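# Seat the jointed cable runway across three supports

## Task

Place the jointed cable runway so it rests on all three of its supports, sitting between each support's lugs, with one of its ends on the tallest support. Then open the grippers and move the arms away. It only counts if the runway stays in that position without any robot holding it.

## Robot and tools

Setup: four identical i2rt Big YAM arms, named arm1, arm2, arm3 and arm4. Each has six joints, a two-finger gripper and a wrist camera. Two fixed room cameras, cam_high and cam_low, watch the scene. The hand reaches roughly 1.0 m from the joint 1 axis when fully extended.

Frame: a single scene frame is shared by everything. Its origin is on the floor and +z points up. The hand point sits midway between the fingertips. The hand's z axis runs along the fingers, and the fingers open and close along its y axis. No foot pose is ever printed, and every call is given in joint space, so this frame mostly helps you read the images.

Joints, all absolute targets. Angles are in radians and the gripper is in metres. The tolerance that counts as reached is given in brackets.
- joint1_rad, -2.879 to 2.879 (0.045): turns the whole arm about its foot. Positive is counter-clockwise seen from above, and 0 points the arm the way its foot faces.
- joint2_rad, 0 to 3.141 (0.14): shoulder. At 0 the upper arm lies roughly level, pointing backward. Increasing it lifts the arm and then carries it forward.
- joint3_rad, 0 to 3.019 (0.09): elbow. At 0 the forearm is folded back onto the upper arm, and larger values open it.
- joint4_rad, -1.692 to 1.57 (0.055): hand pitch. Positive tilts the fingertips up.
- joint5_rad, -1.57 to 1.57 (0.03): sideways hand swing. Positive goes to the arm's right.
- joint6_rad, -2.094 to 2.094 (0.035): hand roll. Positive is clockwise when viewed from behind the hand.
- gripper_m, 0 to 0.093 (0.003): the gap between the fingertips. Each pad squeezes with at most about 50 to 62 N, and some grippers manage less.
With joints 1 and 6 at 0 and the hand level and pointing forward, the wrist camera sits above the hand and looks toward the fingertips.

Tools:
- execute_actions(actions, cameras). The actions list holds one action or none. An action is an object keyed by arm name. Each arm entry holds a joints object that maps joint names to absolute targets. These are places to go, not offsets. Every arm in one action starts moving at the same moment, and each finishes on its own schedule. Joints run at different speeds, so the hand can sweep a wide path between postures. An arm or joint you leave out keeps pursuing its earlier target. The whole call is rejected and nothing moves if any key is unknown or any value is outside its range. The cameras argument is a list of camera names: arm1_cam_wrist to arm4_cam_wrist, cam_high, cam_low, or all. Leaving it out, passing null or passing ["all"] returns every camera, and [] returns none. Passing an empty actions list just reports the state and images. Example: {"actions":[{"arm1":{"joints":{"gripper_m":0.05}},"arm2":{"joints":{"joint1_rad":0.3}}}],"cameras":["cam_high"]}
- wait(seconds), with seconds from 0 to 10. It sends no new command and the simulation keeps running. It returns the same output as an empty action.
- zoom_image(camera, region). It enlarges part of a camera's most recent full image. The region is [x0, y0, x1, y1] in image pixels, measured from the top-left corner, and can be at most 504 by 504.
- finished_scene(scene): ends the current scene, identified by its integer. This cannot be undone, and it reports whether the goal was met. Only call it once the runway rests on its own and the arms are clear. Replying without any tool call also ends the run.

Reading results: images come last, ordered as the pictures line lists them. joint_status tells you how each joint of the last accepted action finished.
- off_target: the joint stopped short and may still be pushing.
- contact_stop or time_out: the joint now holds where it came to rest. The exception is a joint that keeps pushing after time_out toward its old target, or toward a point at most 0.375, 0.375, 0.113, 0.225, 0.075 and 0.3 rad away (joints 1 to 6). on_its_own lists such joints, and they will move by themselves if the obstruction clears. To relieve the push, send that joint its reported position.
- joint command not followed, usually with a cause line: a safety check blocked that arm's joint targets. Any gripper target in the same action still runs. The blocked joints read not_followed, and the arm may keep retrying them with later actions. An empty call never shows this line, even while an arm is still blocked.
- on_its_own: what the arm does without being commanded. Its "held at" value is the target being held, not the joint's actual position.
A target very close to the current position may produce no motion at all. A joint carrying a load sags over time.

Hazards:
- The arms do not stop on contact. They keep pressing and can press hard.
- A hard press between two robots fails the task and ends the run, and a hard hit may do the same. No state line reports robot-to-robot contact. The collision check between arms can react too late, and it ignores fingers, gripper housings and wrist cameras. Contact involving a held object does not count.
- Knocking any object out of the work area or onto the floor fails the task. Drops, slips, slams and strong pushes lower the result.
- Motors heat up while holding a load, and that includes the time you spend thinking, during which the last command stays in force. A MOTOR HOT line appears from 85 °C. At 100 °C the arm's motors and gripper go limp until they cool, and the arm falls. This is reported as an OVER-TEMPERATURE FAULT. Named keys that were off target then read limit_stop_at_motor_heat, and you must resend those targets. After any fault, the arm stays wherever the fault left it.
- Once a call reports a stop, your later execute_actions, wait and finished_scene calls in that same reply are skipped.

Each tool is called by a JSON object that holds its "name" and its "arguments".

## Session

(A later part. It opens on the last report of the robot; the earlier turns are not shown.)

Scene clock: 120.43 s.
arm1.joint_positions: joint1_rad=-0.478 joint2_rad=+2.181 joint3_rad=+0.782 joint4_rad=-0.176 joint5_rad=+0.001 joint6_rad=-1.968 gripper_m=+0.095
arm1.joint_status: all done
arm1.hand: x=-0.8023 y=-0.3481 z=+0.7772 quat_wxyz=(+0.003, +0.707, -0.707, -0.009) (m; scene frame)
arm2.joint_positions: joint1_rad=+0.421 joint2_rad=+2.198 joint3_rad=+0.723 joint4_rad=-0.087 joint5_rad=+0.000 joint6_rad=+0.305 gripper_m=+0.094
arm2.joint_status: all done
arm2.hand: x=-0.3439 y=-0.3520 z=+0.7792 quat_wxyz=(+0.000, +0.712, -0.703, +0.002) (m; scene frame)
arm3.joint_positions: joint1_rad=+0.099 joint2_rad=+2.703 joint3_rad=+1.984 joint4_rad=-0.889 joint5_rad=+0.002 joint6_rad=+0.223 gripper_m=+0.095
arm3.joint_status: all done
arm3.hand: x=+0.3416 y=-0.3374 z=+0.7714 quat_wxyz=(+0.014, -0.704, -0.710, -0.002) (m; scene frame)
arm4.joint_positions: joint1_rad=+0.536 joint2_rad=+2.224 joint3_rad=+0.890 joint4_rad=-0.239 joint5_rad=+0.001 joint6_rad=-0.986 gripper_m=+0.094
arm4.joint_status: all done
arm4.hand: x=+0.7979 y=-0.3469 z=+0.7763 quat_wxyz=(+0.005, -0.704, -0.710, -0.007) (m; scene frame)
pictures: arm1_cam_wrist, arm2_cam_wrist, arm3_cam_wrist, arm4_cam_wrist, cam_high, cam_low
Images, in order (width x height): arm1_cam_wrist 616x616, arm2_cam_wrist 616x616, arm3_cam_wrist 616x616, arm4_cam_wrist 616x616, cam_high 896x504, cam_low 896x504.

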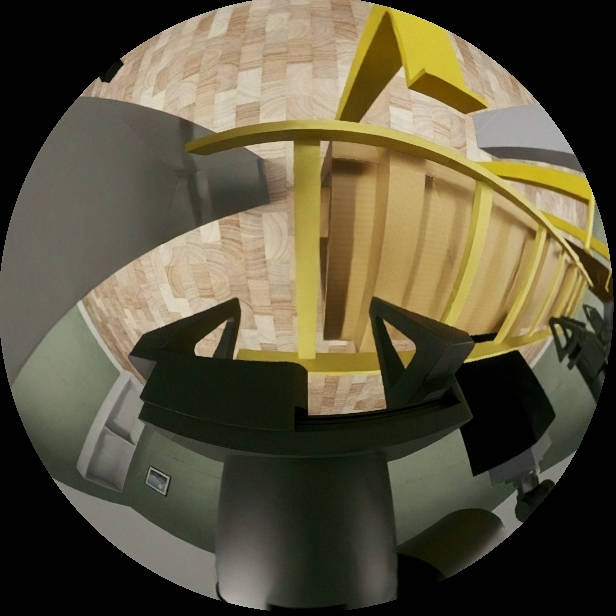

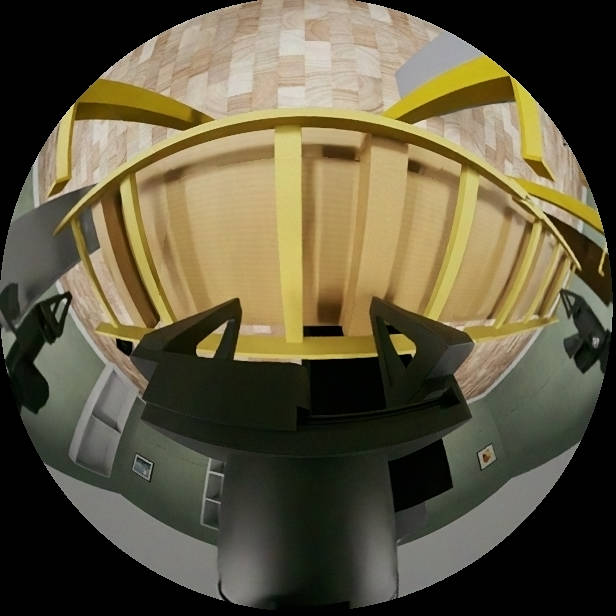

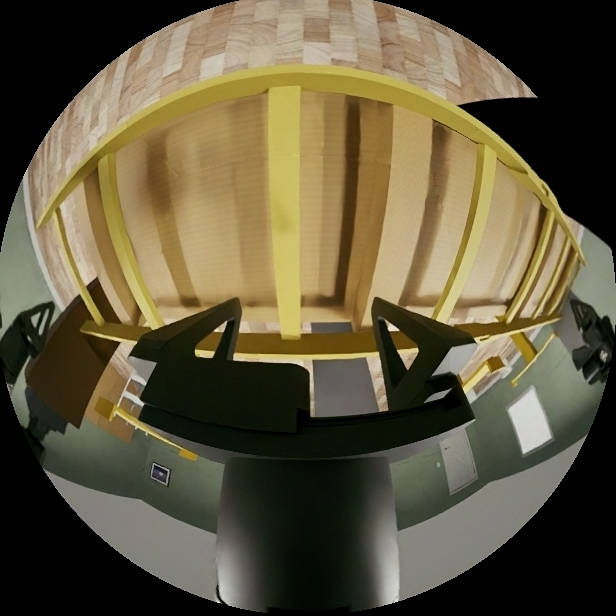

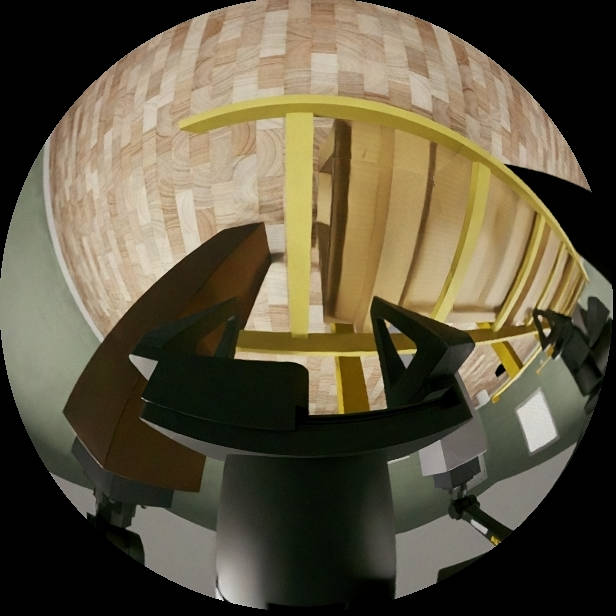

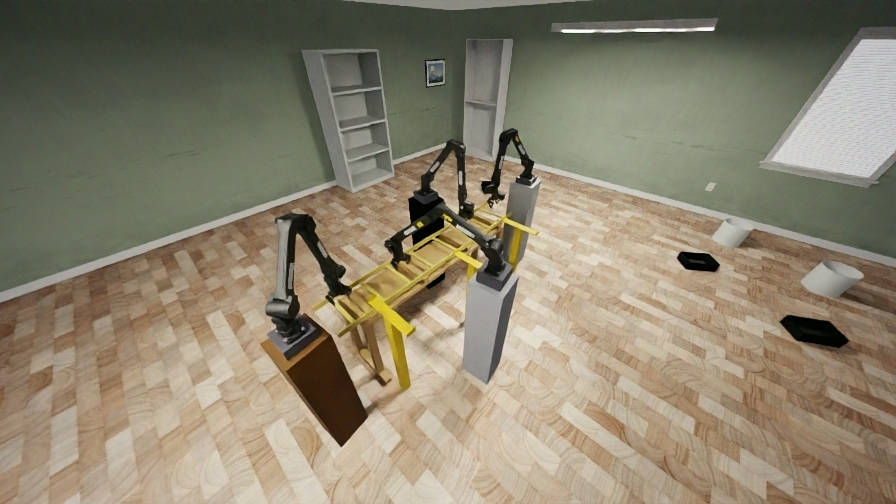

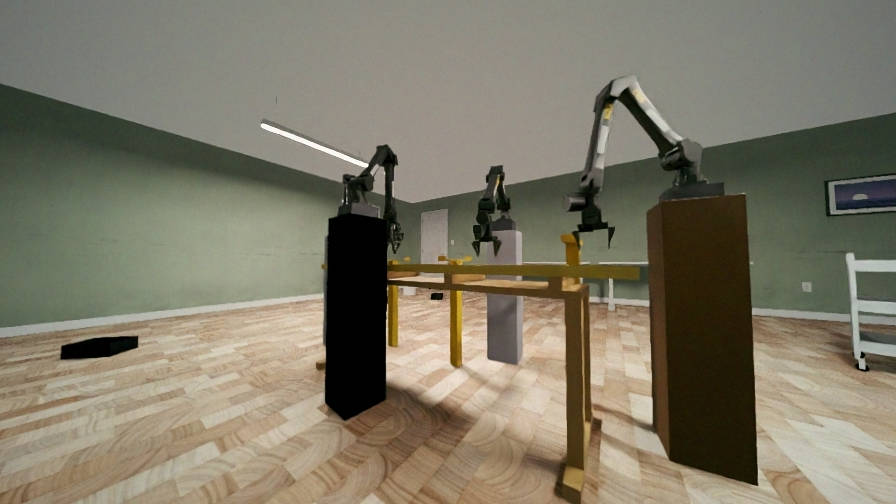

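{"name": "execute_actions", "arguments": {"actions": [{"arm1":{"joints":{"joint1_rad":-0.494,"joint2_rad":2.428,"joint3_rad":0.882,"joint4_rad":0.013,"joint6_rad":-1.993,"gripper_m":0.065}},"arm2":{"joints":{"joint1_rad":0.52,"joint2_rad":2.543,"joint3_rad":0.773,"joint4_rad":0.222,"joint6_rad":0.426,"gripper_m":0.065}},"arm3":{"joints":{"joint1_rad":0.137,"joint2_rad":2.75,"joint3_rad":1.895,"joint4_rad":-0.69,"joint6_rad":0.277,"gripper_m":0.065}},"arm4":{"joints":{"joint1_rad":0.557,"joint2_rad":2.47,"joint3_rad":0.983,"joint4_rad":-0.056,"joint6_rad":-0.953,"gripper_m":0.065}}}]}}

{"name": "zoom_image", "arguments": {"camera": "cam_low", "region": [380, 200, 660, 300]}}

Scene clock: 159.70 s.
arm1.joint_positions: joint1_rad=-0.480 joint2_rad=+2.439 joint3_rad=+0.880 joint4_rad=+0.004 joint5_rad=+0.001 joint6_rad=-1.983 gripper_m=+0.065
arm1.joint_status: all done
arm1.hand: x=-0.7998 y=-0.3495 z=+0.6929 quat_wxyz=(-0.001, +0.711, -0.703, +0.000) (m; scene frame)
arm2.joint_positions: joint1_rad=+0.525 joint2_rad=+2.544 joint3_rad=+0.773 joint4_rad=+0.209 joint5_rad=+0.000 joint6_rad=+0.415 gripper_m=+0.065
arm2.joint_status: all done
arm2.hand: x=-0.3604 y=-0.4010 z=+0.6758 quat_wxyz=(+0.001, +0.710, -0.705, +0.002) (m; scene frame)
arm3.joint_positions: joint1_rad=+0.133 joint2_rad=+2.744 joint3_rad=+1.898 joint4_rad=-0.703 joint5_rad=+0.002 joint6_rad=+0.269 gripper_m=+0.065
arm3.joint_status: all done
arm3.hand: x=+0.3595 y=-0.3175 z=+0.7217 quat_wxyz=(-0.011, -0.708, -0.706, +0.014) (m; scene frame)
arm4.joint_positions: joint1_rad=+0.543 joint2_rad=+2.473 joint3_rad=+0.977 joint4_rad=-0.070 joint5_rad=+0.001 joint6_rad=-0.969 gripper_m=+0.065
arm4.joint_status: all done
arm4.hand: x=+0.8026 y=-0.3457 z=+0.6886 quat_wxyz=(+0.006, -0.708, -0.707, -0.003) (m; scene frame)
pictures: arm1_cam_wrist, arm2_cam_wrist, arm3_cam_wrist, arm4_cam_wrist, cam_high, cam_low
Images, in order (width x height): arm1_cam_wrist 616x616, arm2_cam_wrist 616x616, arm3_cam_wrist 616x616, arm4_cam_wrist 616x616, cam_high 896x504, cam_low 896x504.

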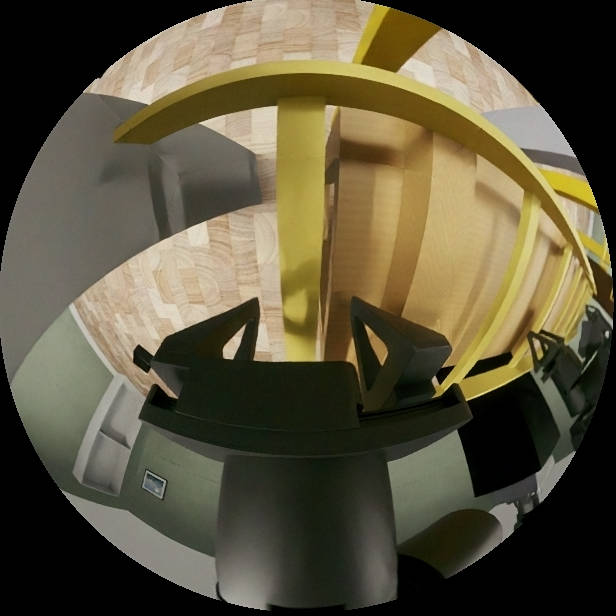

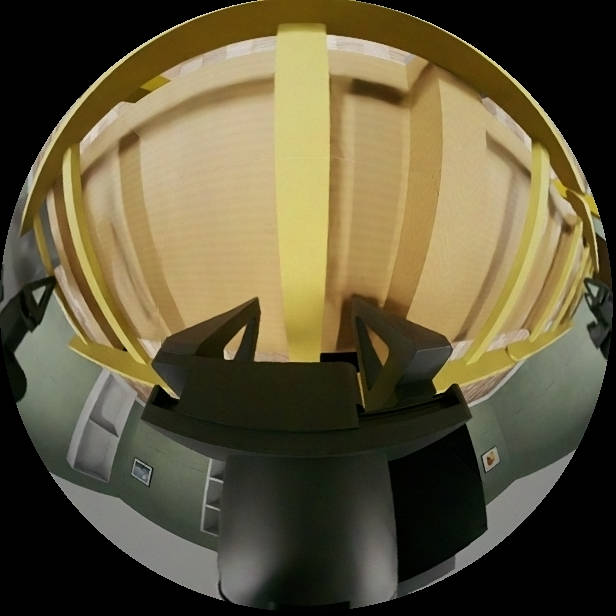

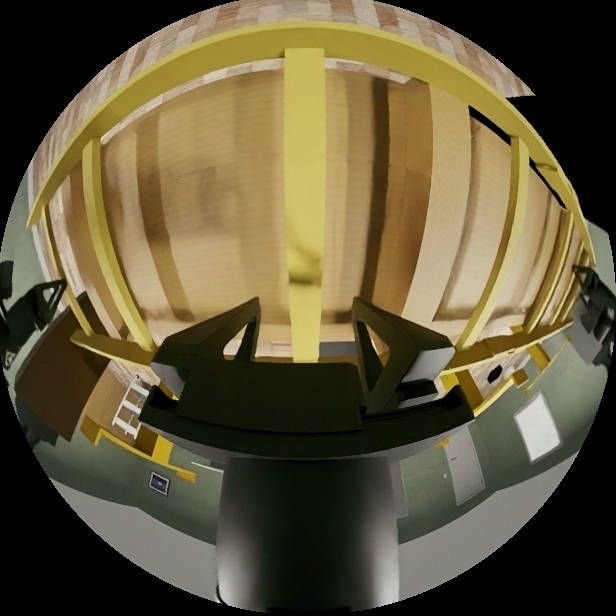

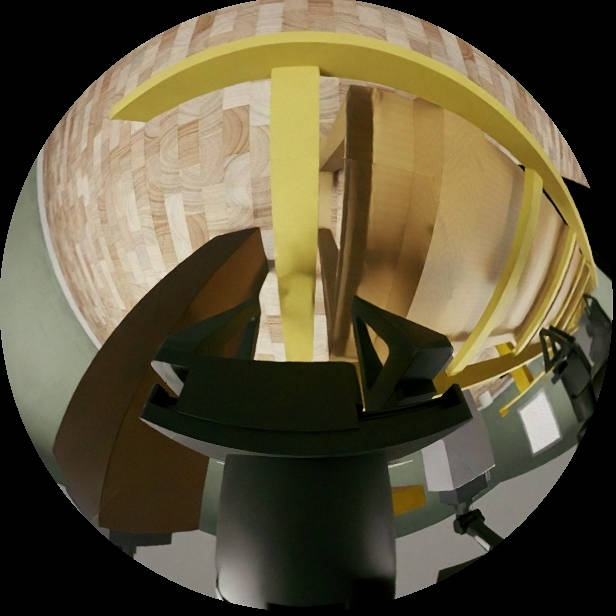

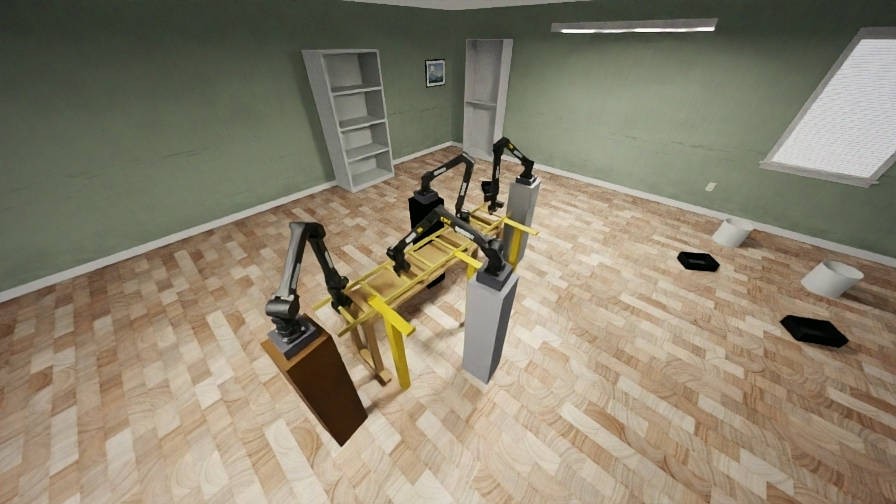

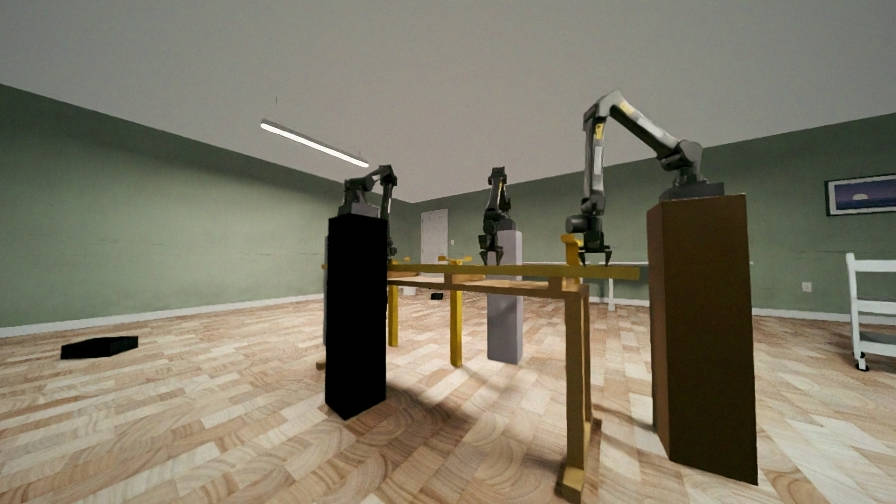

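Region (380, 200, 660, 300) of cam_low's 896x504 image, scaled by 1.800, with more detail than that image has; it fills the top 180 rows of this view, and the rest is white.

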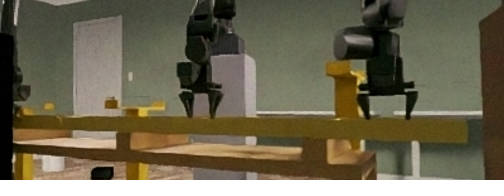

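{"name": "execute_actions", "arguments": {"actions": [{"arm1":{"joints":{"joint2_rad":2.56,"joint3_rad":0.95,"joint4_rad":0.072}},"arm2":{"joints":{"joint2_rad":2.65,"joint3_rad":0.84,"joint4_rad":0.265}},"arm3":{"joints":{"joint2_rad":2.88,"joint3_rad":2.015,"joint4_rad":-0.708}},"arm4":{"joints":{"joint1_rad":0.565,"joint2_rad":2.595,"joint3_rad":1.043,"joint4_rad":0.007,"joint6_rad":-0.95}}}]}}

{"name": "zoom_image", "arguments": {"camera": "cam_low", "region": [380, 200, 660, 300]}}

Scene clock: 171.13 s.
arm1.joint_positions: joint1_rad=-0.481 joint2_rad=+2.562 joint3_rad=+0.948 joint4_rad=+0.064 joint5_rad=+0.003 joint6_rad=-1.983 gripper_m=+0.065
arm1.joint_status: all done
arm1.hand: x=-0.7992 y=-0.3506 z=+0.6509 quat_wxyz=(-0.001, +0.711, -0.703, +0.003) (m; scene frame)
arm2.joint_positions: joint1_rad=+0.525 joint2_rad=+2.636 joint3_rad=+0.843 joint4_rad=+0.257 joint5_rad=+0.000 joint6_rad=+0.416 gripper_m=+0.065
arm2.joint_status: all done
arm2.hand: x=-0.3649 y=-0.3910 z=+0.6445 quat_wxyz=(-0.004, +0.709, -0.705, -0.010) (m; scene frame)
arm3.joint_positions: joint1_rad=+0.133 joint2_rad=+2.882 joint3_rad=+1.980 joint4_rad=-0.703 joint5_rad=+0.002 joint6_rad=+0.269 gripper_m=+0.065
arm3.joint_status: all done
arm3.hand: x=+0.3531 y=-0.2968 z=+0.6552 quat_wxyz=(+0.013, -0.708, -0.706, +0.000) (m; scene frame)
arm4.joint_positions: joint1_rad=+0.554 joint2_rad=+2.590 joint3_rad=+1.041 joint4_rad=-0.006 joint5_rad=-0.002 joint6_rad=-0.966 gripper_m=+0.065
arm4.joint_status: all done
arm4.hand: x=+0.8043 y=-0.3498 z=+0.6468 quat_wxyz=(+0.005, -0.705, -0.710, +0.002) (m; scene frame)
pictures: arm1_cam_wrist, arm2_cam_wrist, arm3_cam_wrist, arm4_cam_wrist, cam_high, cam_low
Images, in order (width x height): arm1_cam_wrist 616x616, arm2_cam_wrist 616x616, arm3_cam_wrist 616x616, arm4_cam_wrist 616x616, cam_high 896x504, cam_low 896x504.

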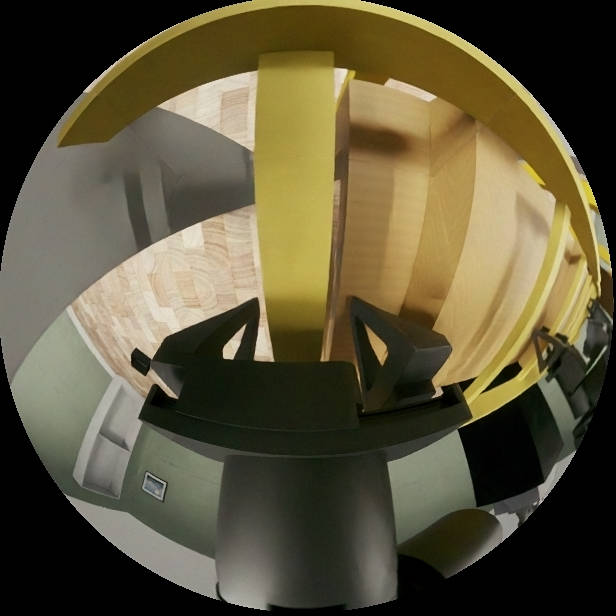

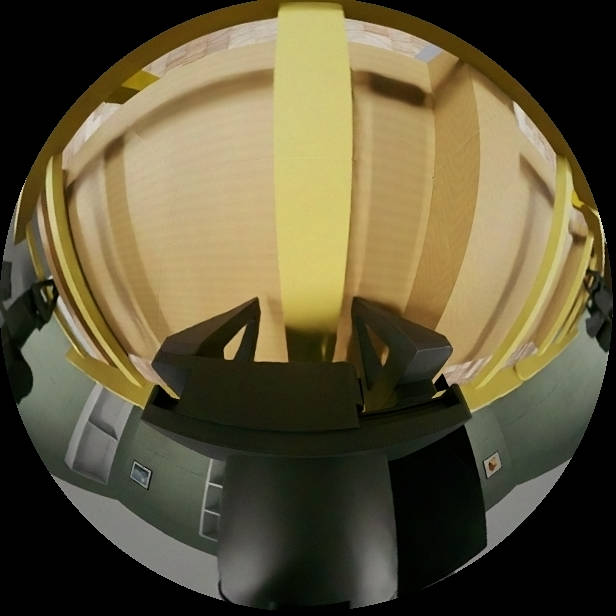

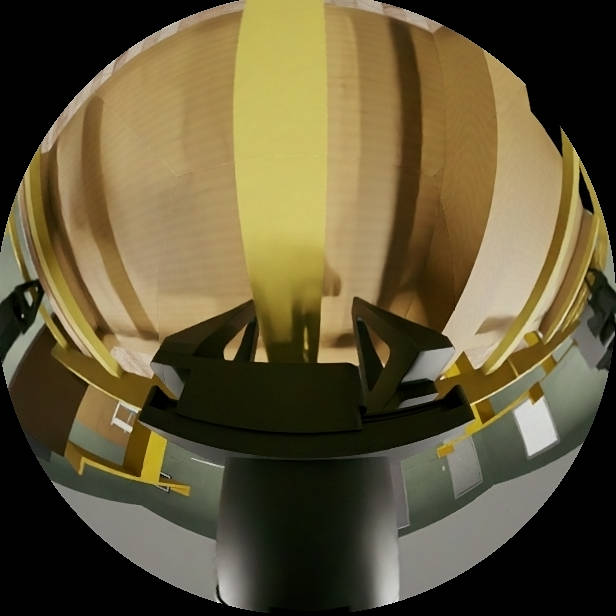

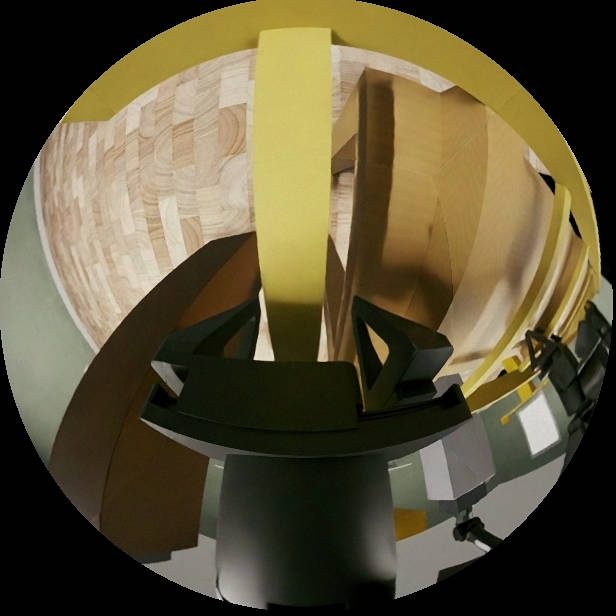

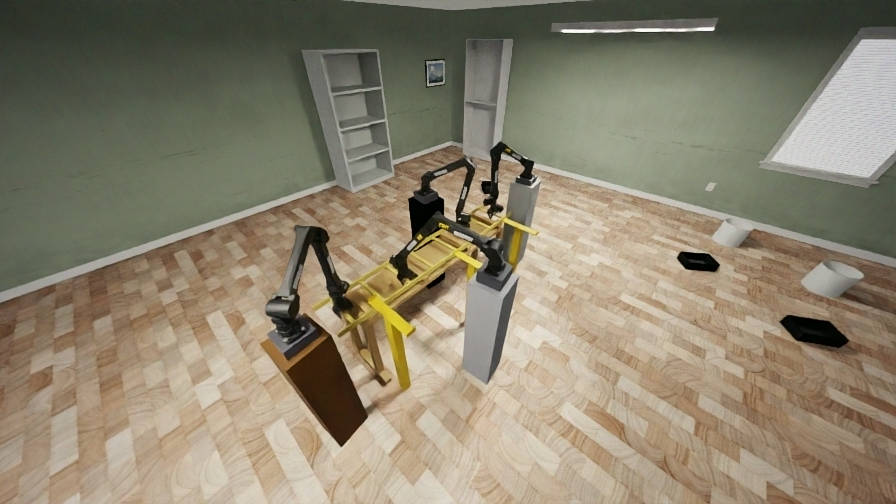

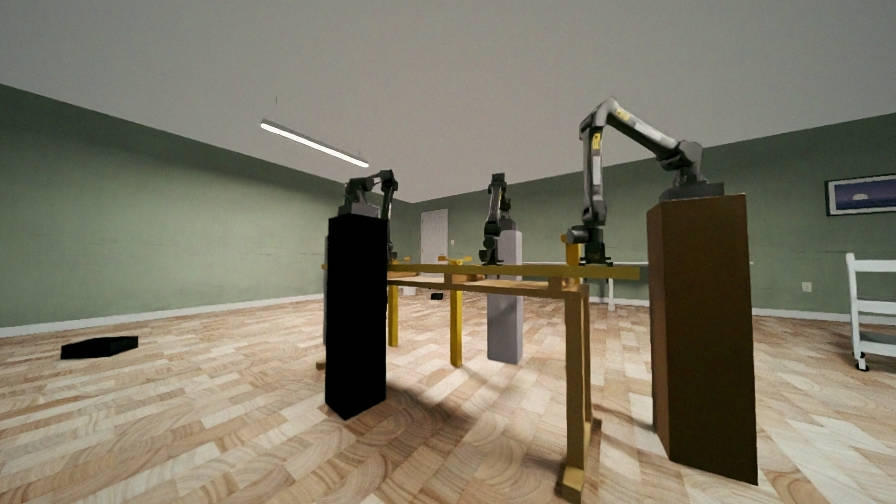

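Region (380, 200, 660, 300) of cam_low's 896x504 image, scaled by 1.800, with more detail than that image has; it fills the top 180 rows of this view, and the rest is white.

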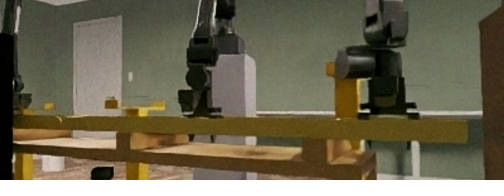

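{"name": "execute_actions", "arguments": {"actions": [{"arm2":{"joints":{"joint1_rad":0.5}},"arm3":{"joints":{"joint1_rad":0.152,"joint2_rad":2.852}}}], "cameras": ["arm2_cam_wrist","arm3_cam_wrist"]}}

Scene clock: 178.73 s.
arm1.joint_positions: joint1_rad=-0.481 joint2_rad=+2.562 joint3_rad=+0.948 joint4_rad=+0.064 joint5_rad=+0.003 joint6_rad=-1.983 gripper_m=+0.065
arm1.joint_status: not commanded
arm1.hand: x=-0.7992 y=-0.3506 z=+0.6509 quat_wxyz=(-0.001, +0.711, -0.703, +0.003) (m; scene frame)
arm2.joint_positions: joint1_rad=+0.509 joint2_rad=+2.636 joint3_rad=+0.843 joint4_rad=+0.257 joint5_rad=+0.000 joint6_rad=+0.416 gripper_m=+0.065
arm2.joint_status: all done
arm2.hand: x=-0.3604 y=-0.3891 z=+0.6445 quat_wxyz=(-0.004, +0.704, -0.710, -0.010) (m; scene frame)
arm3.joint_positions: joint1_rad=+0.141 joint2_rad=+2.874 joint3_rad=+1.980 joint4_rad=-0.703 joint5_rad=+0.002 joint6_rad=+0.269 gripper_m=+0.065
arm3.joint_status: all done
arm3.hand: x=+0.3587 y=-0.2995 z=+0.6601 quat_wxyz=(+0.010, -0.706, -0.709, +0.002) (m; scene frame)
arm4.joint_positions: joint1_rad=+0.554 joint2_rad=+2.590 joint3_rad=+1.041 joint4_rad=-0.006 joint5_rad=-0.002 joint6_rad=-0.966 gripper_m=+0.065
arm4.joint_status: not commanded
arm4.hand: x=+0.8043 y=-0.3498 z=+0.6468 quat_wxyz=(+0.005, -0.705, -0.710, +0.002) (m; scene frame)
pictures: arm2_cam_wrist, arm3_cam_wrist
Images, in order (width x height): arm2_cam_wrist 616x616, arm3_cam_wrist 616x616.

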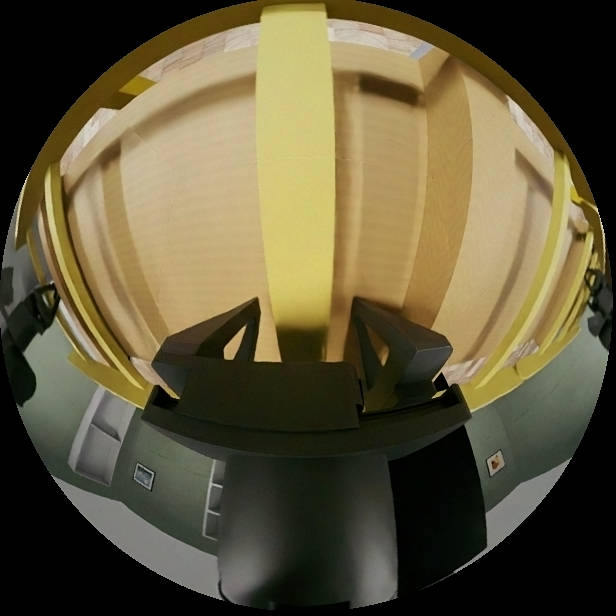

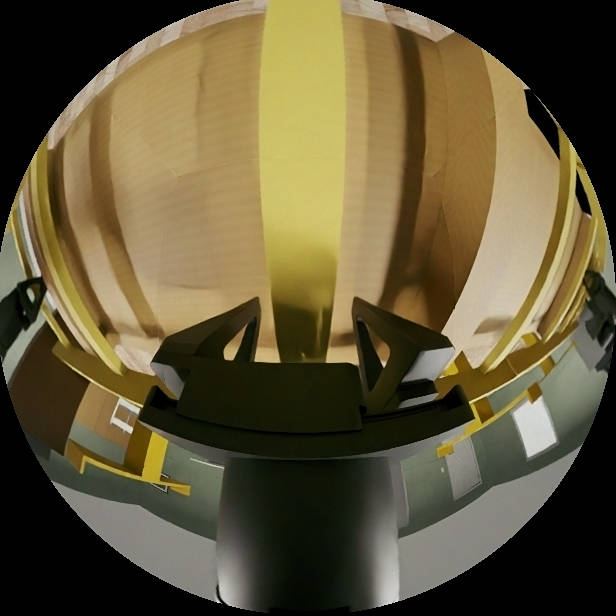

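{"name": "execute_actions", "arguments": {"actions": [{"arm1":{"joints":{"gripper_m":0.0}},"arm2":{"joints":{"gripper_m":0.0}},"arm3":{"joints":{"gripper_m":0.0}},"arm4":{"joints":{"gripper_m":0.0}}}], "cameras": []}}

{"name": "execute_actions", "arguments": {"actions": [{"arm1":{"joints":{"joint2_rad":2.315,"joint3_rad":0.83,"joint4_rad":-0.065}},"arm2":{"joints":{"joint2_rad":2.375,"joint3_rad":0.699,"joint4_rad":0.15}},"arm3":{"joints":{"joint1_rad":0.131,"joint2_rad":2.635,"joint3_rad":1.794,"joint4_rad":-0.719,"joint5_rad":-0.039,"joint6_rad":0.258}},"arm4":{"joints":{"joint1_rad":0.545,"joint2_rad":2.266,"joint3_rad":0.909,"joint4_rad":-0.232,"joint5_rad":-0.022,"joint6_rad":-0.976}}}], "cameras": ["cam_low","cam_high"]}}

Scene clock: 228.27 s.
arm1.joint_positions: joint1_rad=-0.484 joint2_rad=+2.564 joint3_rad=+0.944 joint4_rad=+0.064 joint5_rad=+0.003 joint6_rad=-1.979 gripper_m=+0.023
arm1.joint_status: gripper_m off_target (ended at +0.023, target +0.000)
arm1.hand: x=-0.8029 y=-0.3500 z=+0.6504 quat_wxyz=(+0.000, +0.708, -0.706, +0.000) (m; scene frame)
arm2.joint_positions: joint1_rad=+0.511 joint2_rad=+2.636 joint3_rad=+0.844 joint4_rad=+0.259 joint5_rad=-0.006 joint6_rad=+0.403 gripper_m=+0.023
arm2.joint_status: gripper_m off_target (ended at +0.023, target +0.000)
arm2.hand: x=-0.3620 y=-0.3889 z=+0.6445 quat_wxyz=(-0.002, +0.709, -0.705, -0.012) (m; scene frame)
arm3.joint_positions: joint1_rad=+0.142 joint2_rad=+2.874 joint3_rad=+1.981 joint4_rad=-0.703 joint5_rad=-0.002 joint6_rad=+0.274 gripper_m=+0.023
arm3.joint_status: gripper_m off_target (ended at +0.023, target +0.000)
arm3.hand: x=+0.3607 y=-0.2994 z=+0.6602 quat_wxyz=(+0.008, -0.707, -0.708, +0.000) (m; scene frame)
arm4.joint_positions: joint1_rad=+0.556 joint2_rad=+2.591 joint3_rad=+1.034 joint4_rad=-0.006 joint5_rad=-0.006 joint6_rad=-0.957 gripper_m=+0.023
arm4.joint_status: gripper_m off_target (ended at +0.023, target +0.000)
arm4.hand: x=+0.8095 y=-0.3481 z=+0.6462 quat_wxyz=(+0.002, -0.707, -0.707, -0.002) (m; scene frame)
pictures: none
No camera images: the call's "cameras" was empty. Leave "cameras" out to get every camera's image.

Scene clock: 229.40 s.
arm1.joint_positions: joint1_rad=-0.484 joint2_rad=+2.337 joint3_rad=+0.835 joint4_rad=-0.068 joint5_rad=+0.006 joint6_rad=-1.986 gripper_m=+0.023
arm1.joint_status: all done
arm1.hand: x=-0.8029 y=-0.3510 z=+0.7268 quat_wxyz=(+0.004, +0.711, -0.703, -0.005) (m; scene frame)
arm2.joint_positions: joint1_rad=+0.501 joint2_rad=+2.473 joint3_rad=+0.755 joint4_rad=+0.178 joint5_rad=-0.007 joint6_rad=+0.383 gripper_m=+0.023
arm2.joint_status: all done
arm2.hand: x=-0.3600 y=-0.3860 z=+0.6968 quat_wxyz=(-0.001, +0.712, -0.702, -0.009) (m; scene frame)
arm3.joint_positions: joint1_rad=+0.134 joint2_rad=+2.707 joint3_rad=+1.806 joint4_rad=-0.676 joint5_rad=-0.057 joint6_rad=+0.256 gripper_m=+0.023
arm3.joint_status: all done
arm3.hand: x=+0.3630 y=-0.2888 z=+0.7214 quat_wxyz=(-0.014, -0.703, -0.711, -0.019) (m; scene frame)
arm4.joint_positions: joint1_rad=+0.521 joint2_rad=+2.309 joint3_rad=+0.906 joint4_rad=-0.219 joint5_rad=-0.017 joint6_rad=-1.001 gripper_m=+0.023
arm4.joint_status: all done
arm4.hand: x=+0.8105 y=-0.3349 z=+0.7463 quat_wxyz=(-0.009, -0.704, -0.710, -0.029) (m; scene frame)
pictures: cam_high, cam_low
Images, in order (width x height): cam_high 896x504, cam_low 896x504.

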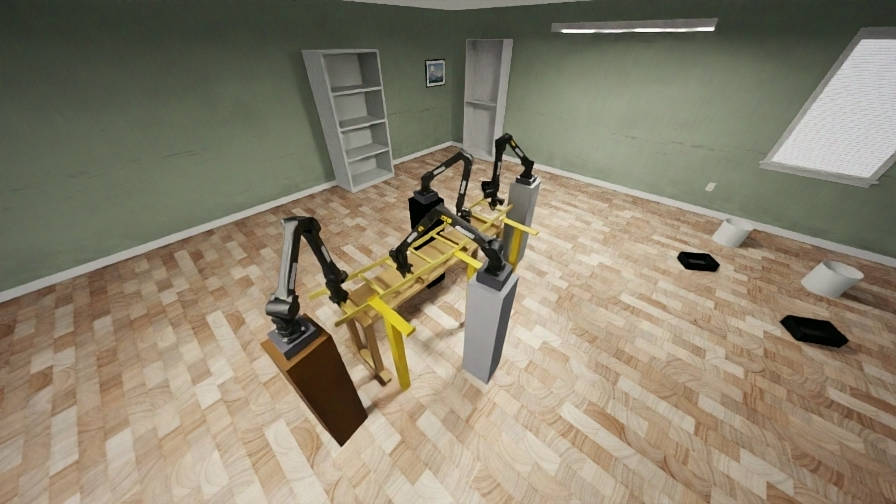

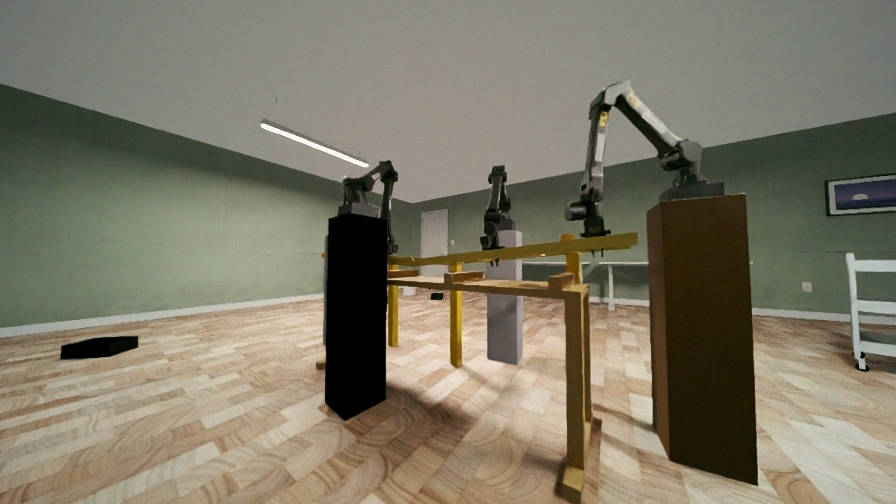

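{"name": "execute_actions", "arguments": {"actions": [{"arm1":{"joints":{"joint2_rad":2.05,"joint3_rad":0.75,"joint4_rad":-0.239}},"arm2":{"joints":{"joint2_rad":2.01,"joint3_rad":0.575,"joint4_rad":-0.045}},"arm3":{"joints":{"joint1_rad":0.116,"joint2_rad":2.36,"joint3_rad":1.70,"joint4_rad":-0.825,"joint5_rad":-0.09,"joint6_rad":0.243}},"arm4":{"joints":{"joint1_rad":0.535,"joint2_rad":1.888,"joint3_rad":0.881,"joint4_rad":-0.598,"joint5_rad":-0.055,"joint6_rad":-0.985}}}], "cameras": ["cam_low","cam_high"]}}

{"name": "zoom_image", "arguments": {"camera": "cam_low", "region": [380, 180, 660, 300]}}

Scene clock: 242.20 s.
arm1.joint_positions: joint1_rad=-0.491 joint2_rad=+2.061 joint3_rad=+0.750 joint4_rad=-0.238 joint5_rad=+0.009 joint6_rad=-1.989 gripper_m=+0.023
arm1.joint_status: all done
arm1.hand: x=-0.7998 y=-0.3557 z=+0.8151 quat_wxyz=(+0.002, +0.710, -0.705, +0.005) (m; scene frame)
arm2.joint_positions: joint1_rad=+0.502 joint2_rad=+2.119 joint3_rad=+0.603 joint4_rad=-0.027 joint5_rad=+0.005 joint6_rad=+0.388 gripper_m=+0.023
arm2.joint_status: all done
arm2.hand: x=-0.3562 y=-0.3911 z=+0.7996 quat_wxyz=(-0.005, +0.711, -0.703, -0.006) (m; scene frame)
arm3.joint_positions: joint1_rad=+0.124 joint2_rad=+2.456 joint3_rad=+1.694 joint4_rad=-0.789 joint5_rad=-0.101 joint6_rad=+0.249 gripper_m=+0.023
arm3.joint_status: all done
arm3.hand: x=+0.3673 y=-0.2967 z=+0.8476 quat_wxyz=(-0.037, -0.703, -0.710, -0.031) (m; scene frame)
arm4.joint_positions: joint1_rad=+0.528 joint2_rad=+1.920 joint3_rad=+0.858 joint4_rad=-0.592 joint5_rad=-0.050 joint6_rad=-0.994 gripper_m=+0.023
arm4.joint_status: all done
arm4.hand: x=+0.8127 y=-0.3455 z=+0.8880 quat_wxyz=(-0.028, -0.704, -0.709, -0.042) (m; scene frame)
pictures: cam_high, cam_low
Images, in order (width x height): cam_high 896x504, cam_low 896x504.

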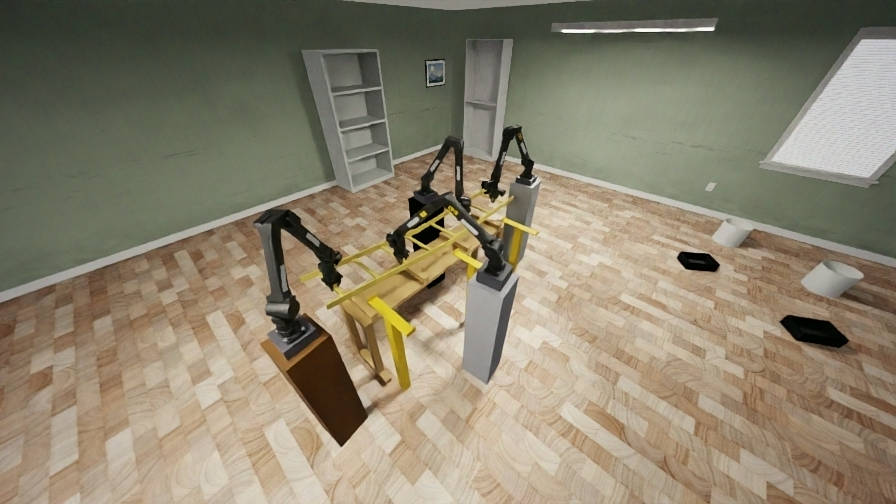

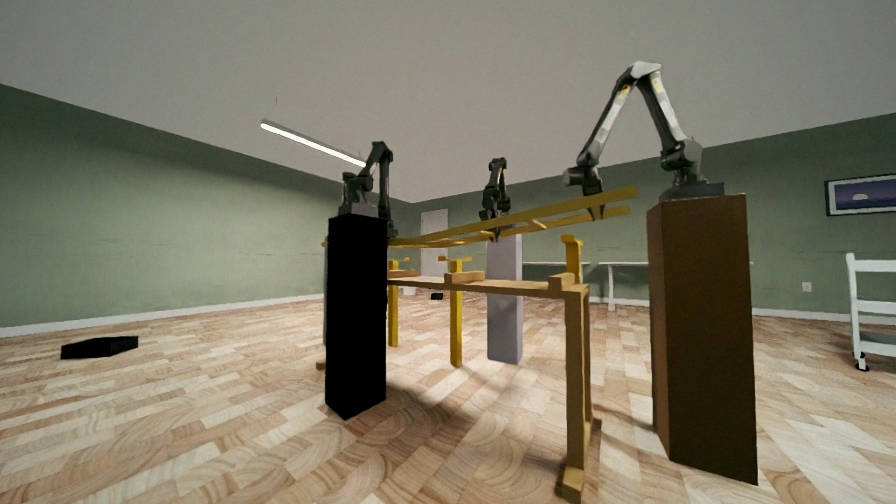

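Region (380, 180, 660, 300) of cam_low's 896x504 image, scaled by 1.800, with more detail than that image has; it fills the top 216 rows of this view, and the rest is white.

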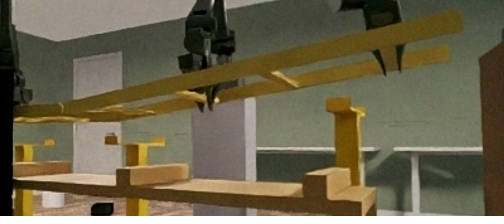

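{"name": "execute_actions", "arguments": {"actions": [{"arm1":{"joints":{"joint1_rad":-0.21,"joint2_rad":2.04,"joint3_rad":0.68,"joint4_rad":-0.18,"joint5_rad":0,"joint6_rad":-1.715}},"arm2":{"joints":{"joint1_rad":0.41,"joint2_rad":2.035,"joint3_rad":0.87,"joint4_rad":-0.24,"joint5_rad":0,"joint6_rad":0.315}},"arm3":{"joints":{"joint1_rad":0.16,"joint2_rad":2.185,"joint3_rad":1.36,"joint4_rad":-0.625,"joint5_rad":-0.09,"joint6_rad":0.29}},"arm4":{"joints":{"joint1_rad":0.305,"joint2_rad":1.84,"joint3_rad":0.765,"joint4_rad":-0.54,"joint5_rad":-0.033,"joint6_rad":-1.215}}}], "cameras": ["cam_low"]}}

Scene clock: 246.57 s.
arm1.joint_positions: joint1_rad=-0.212 joint2_rad=+2.056 joint3_rad=+0.674 joint4_rad=-0.182 joint5_rad=-0.002 joint6_rad=-1.708 gripper_m=+0.023
arm1.joint_status: all done
arm1.hand: x=-0.8030 y=-0.2523 z=+0.8110 quat_wxyz=(-0.002, +0.709, -0.705, -0.005) (m; scene frame)
arm2.joint_positions: joint1_rad=+0.416 joint2_rad=+2.157 joint3_rad=+0.857 joint4_rad=-0.222 joint5_rad=+0.011 joint6_rad=+0.300 gripper_m=+0.023
arm2.joint_status: all done
arm2.hand: x=-0.3604 y=-0.2893 z=+0.8020 quat_wxyz=(-0.014, +0.712, -0.702, -0.013) (m; scene frame)
arm3.joint_positions: joint1_rad=+0.166 joint2_rad=+2.301 joint3_rad=+1.346 joint4_rad=-0.615 joint5_rad=-0.099 joint6_rad=+0.292 gripper_m=+0.023
arm3.joint_status: all done
arm3.hand: x=+0.3649 y=-0.1993 z=+0.8475 quat_wxyz=(-0.026, -0.704, -0.709, -0.036) (m; scene frame)
arm4.joint_positions: joint1_rad=+0.299 joint2_rad=+1.878 joint3_rad=+0.743 joint4_rad=-0.543 joint5_rad=-0.020 joint6_rad=-1.217 gripper_m=+0.023
arm4.joint_status: all done
arm4.hand: x=+0.8111 y=-0.2485 z=+0.8853 quat_wxyz=(-0.027, -0.705, -0.706, -0.050) (m; scene frame)
pictures: cam_low
Images, in order (width x height): cam_low 896x504.

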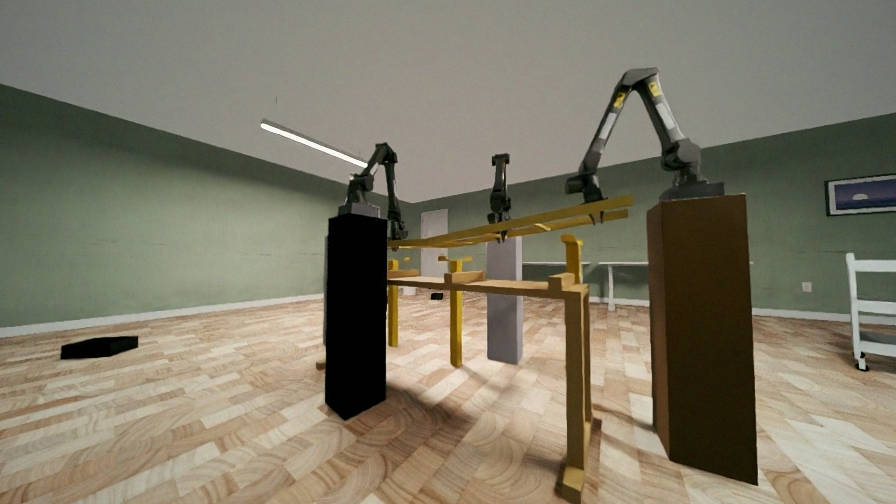

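{"name": "execute_actions", "arguments": {"actions": [{"arm1":{"joints":{"joint1_rad":0.06,"joint2_rad":2.035,"joint3_rad":0.685,"joint4_rad":-0.184,"joint6_rad":-1.445}},"arm2":{"joints":{"joint1_rad":0.352,"joint2_rad":2.10,"joint3_rad":1.145,"joint4_rad":-0.425,"joint6_rad":0.264}},"arm3":{"joints":{"joint1_rad":0.21,"joint2_rad":2.045,"joint3_rad":1.065,"joint4_rad":-0.445,"joint5_rad":-0.088,"joint6_rad":0.339}},"arm4":{"joints":{"joint1_rad":0.054,"joint2_rad":1.805,"joint3_rad":0.715,"joint4_rad":-0.515,"joint5_rad":-0.01,"joint6_rad":-1.467}}}], "cameras": []}}

{"name": "execute_actions", "arguments": {"actions": [{"arm1":{"joints":{"joint1_rad":0.315,"joint2_rad":2.05,"joint3_rad":0.755,"joint4_rad":-0.235,"joint6_rad":-1.187}},"arm2":{"joints":{"joint1_rad":0.312,"joint2_rad":2.21,"joint3_rad":1.46,"joint4_rad":-0.61,"joint6_rad":0.224}},"arm3":{"joints":{"joint1_rad":0.29,"joint2_rad":1.95,"joint3_rad":0.795,"joint4_rad":-0.272,"joint5_rad":-0.086,"joint6_rad":0.419}},"arm4":{"joints":{"joint1_rad":-0.216,"joint2_rad":1.81,"joint3_rad":0.725,"joint4_rad":-0.523,"joint5_rad":0.016,"joint6_rad":-1.737}}}], "cameras": ["cam_low","cam_high"]}}

Scene clock: 251.77 s.
arm1.joint_positions: joint1_rad=+0.059 joint2_rad=+2.056 joint3_rad=+0.671 joint4_rad=-0.182 joint5_rad=+0.000 joint6_rad=-1.439 gripper_m=+0.023
arm1.joint_status: all done
arm1.hand: x=-0.8052 y=-0.1632 z=+0.8116 quat_wxyz=(+0.000, +0.710, -0.705, -0.006) (m; scene frame)
arm2.joint_positions: joint1_rad=+0.363 joint2_rad=+2.226 joint3_rad=+1.107 joint4_rad=-0.401 joint5_rad=+0.008 joint6_rad=+0.247 gripper_m=+0.023
arm2.joint_status: all done
arm2.hand: x=-0.3622 y=-0.2027 z=+0.8064 quat_wxyz=(-0.014, +0.712, -0.702, -0.014) (m; scene frame)
arm3.joint_positions: joint1_rad=+0.215 joint2_rad=+2.176 joint3_rad=+1.054 joint4_rad=-0.435 joint5_rad=-0.100 joint6_rad=+0.342 gripper_m=+0.023
arm3.joint_status: all done
arm3.hand: x=+0.3621 y=-0.1113 z=+0.8501 quat_wxyz=(-0.030, -0.704, -0.709, -0.035) (m; scene frame)
arm4.joint_positions: joint1_rad=+0.042 joint2_rad=+1.837 joint3_rad=+0.686 joint4_rad=-0.524 joint5_rad=+0.008 joint6_rad=-1.473 gripper_m=+0.023
arm4.joint_status: all done
arm4.hand: x=+0.8093 y=-0.1583 z=+0.8911 quat_wxyz=(-0.025, -0.705, -0.707, -0.048) (m; scene frame)
pictures: none
No camera images: the call's "cameras" was empty. Leave "cameras" out to get every camera's image.

Scene clock: 252.83 s.
arm1.joint_positions: joint1_rad=+0.317 joint2_rad=+2.065 joint3_rad=+0.724 joint4_rad=-0.224 joint5_rad=-0.007 joint6_rad=-1.184 gripper_m=+0.023
arm1.joint_status: all done
arm1.hand: x=-0.8100 y=-0.0727 z=+0.8136 quat_wxyz=(-0.003, +0.711, -0.704, -0.009) (m; scene frame)
arm2.joint_positions: joint1_rad=+0.327 joint2_rad=+2.332 joint3_rad=+1.395 joint4_rad=-0.579 joint5_rad=+0.004 joint6_rad=+0.208 gripper_m=+0.023
arm2.joint_status: all done
arm2.hand: x=-0.3649 y=-0.1145 z=+0.8099 quat_wxyz=(-0.014, +0.713, -0.701, -0.016) (m; scene frame)
arm3.joint_positions: joint1_rad=+0.293 joint2_rad=+2.075 joint3_rad=+0.789 joint4_rad=-0.258 joint5_rad=-0.091 joint6_rad=+0.419 gripper_m=+0.023
arm3.joint_status: all done
arm3.hand: x=+0.3587 y=-0.0207 z=+0.8522 quat_wxyz=(-0.031, -0.703, -0.709, -0.030) (m; scene frame)
arm4.joint_positions: joint1_rad=-0.228 joint2_rad=+1.834 joint3_rad=+0.698 joint4_rad=-0.530 joint5_rad=+0.046 joint6_rad=-1.743 gripper_m=+0.023
arm4.joint_status: all done
arm4.hand: x=+0.8076 y=-0.0655 z=+0.8953 quat_wxyz=(-0.021, -0.705, -0.707, -0.052) (m; scene frame)
pictures: cam_high, cam_low
Images, in order (width x height): cam_high 896x504, cam_low 896x504.

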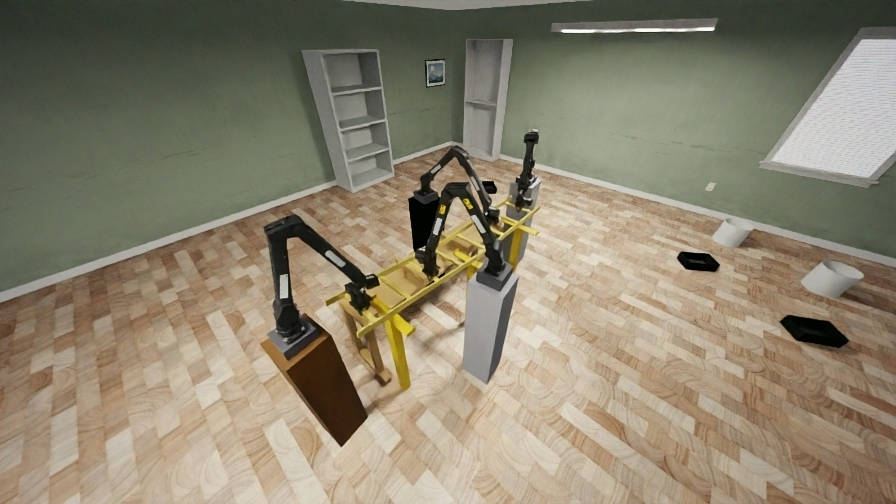

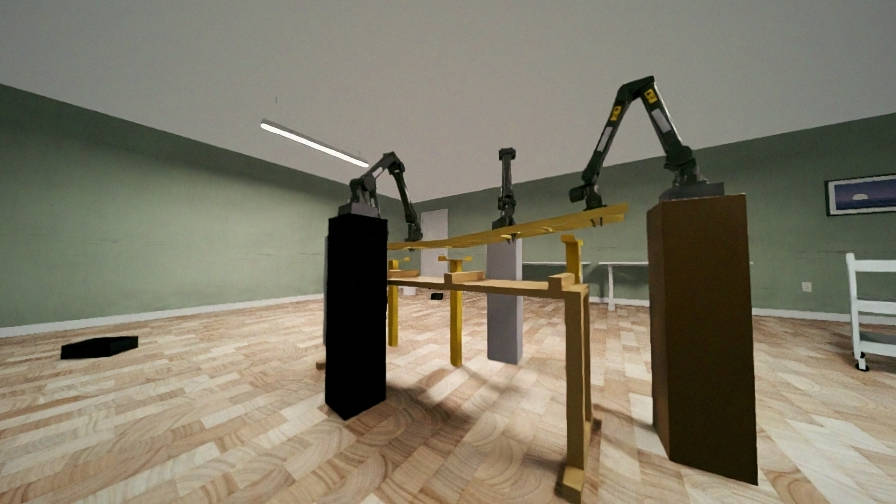

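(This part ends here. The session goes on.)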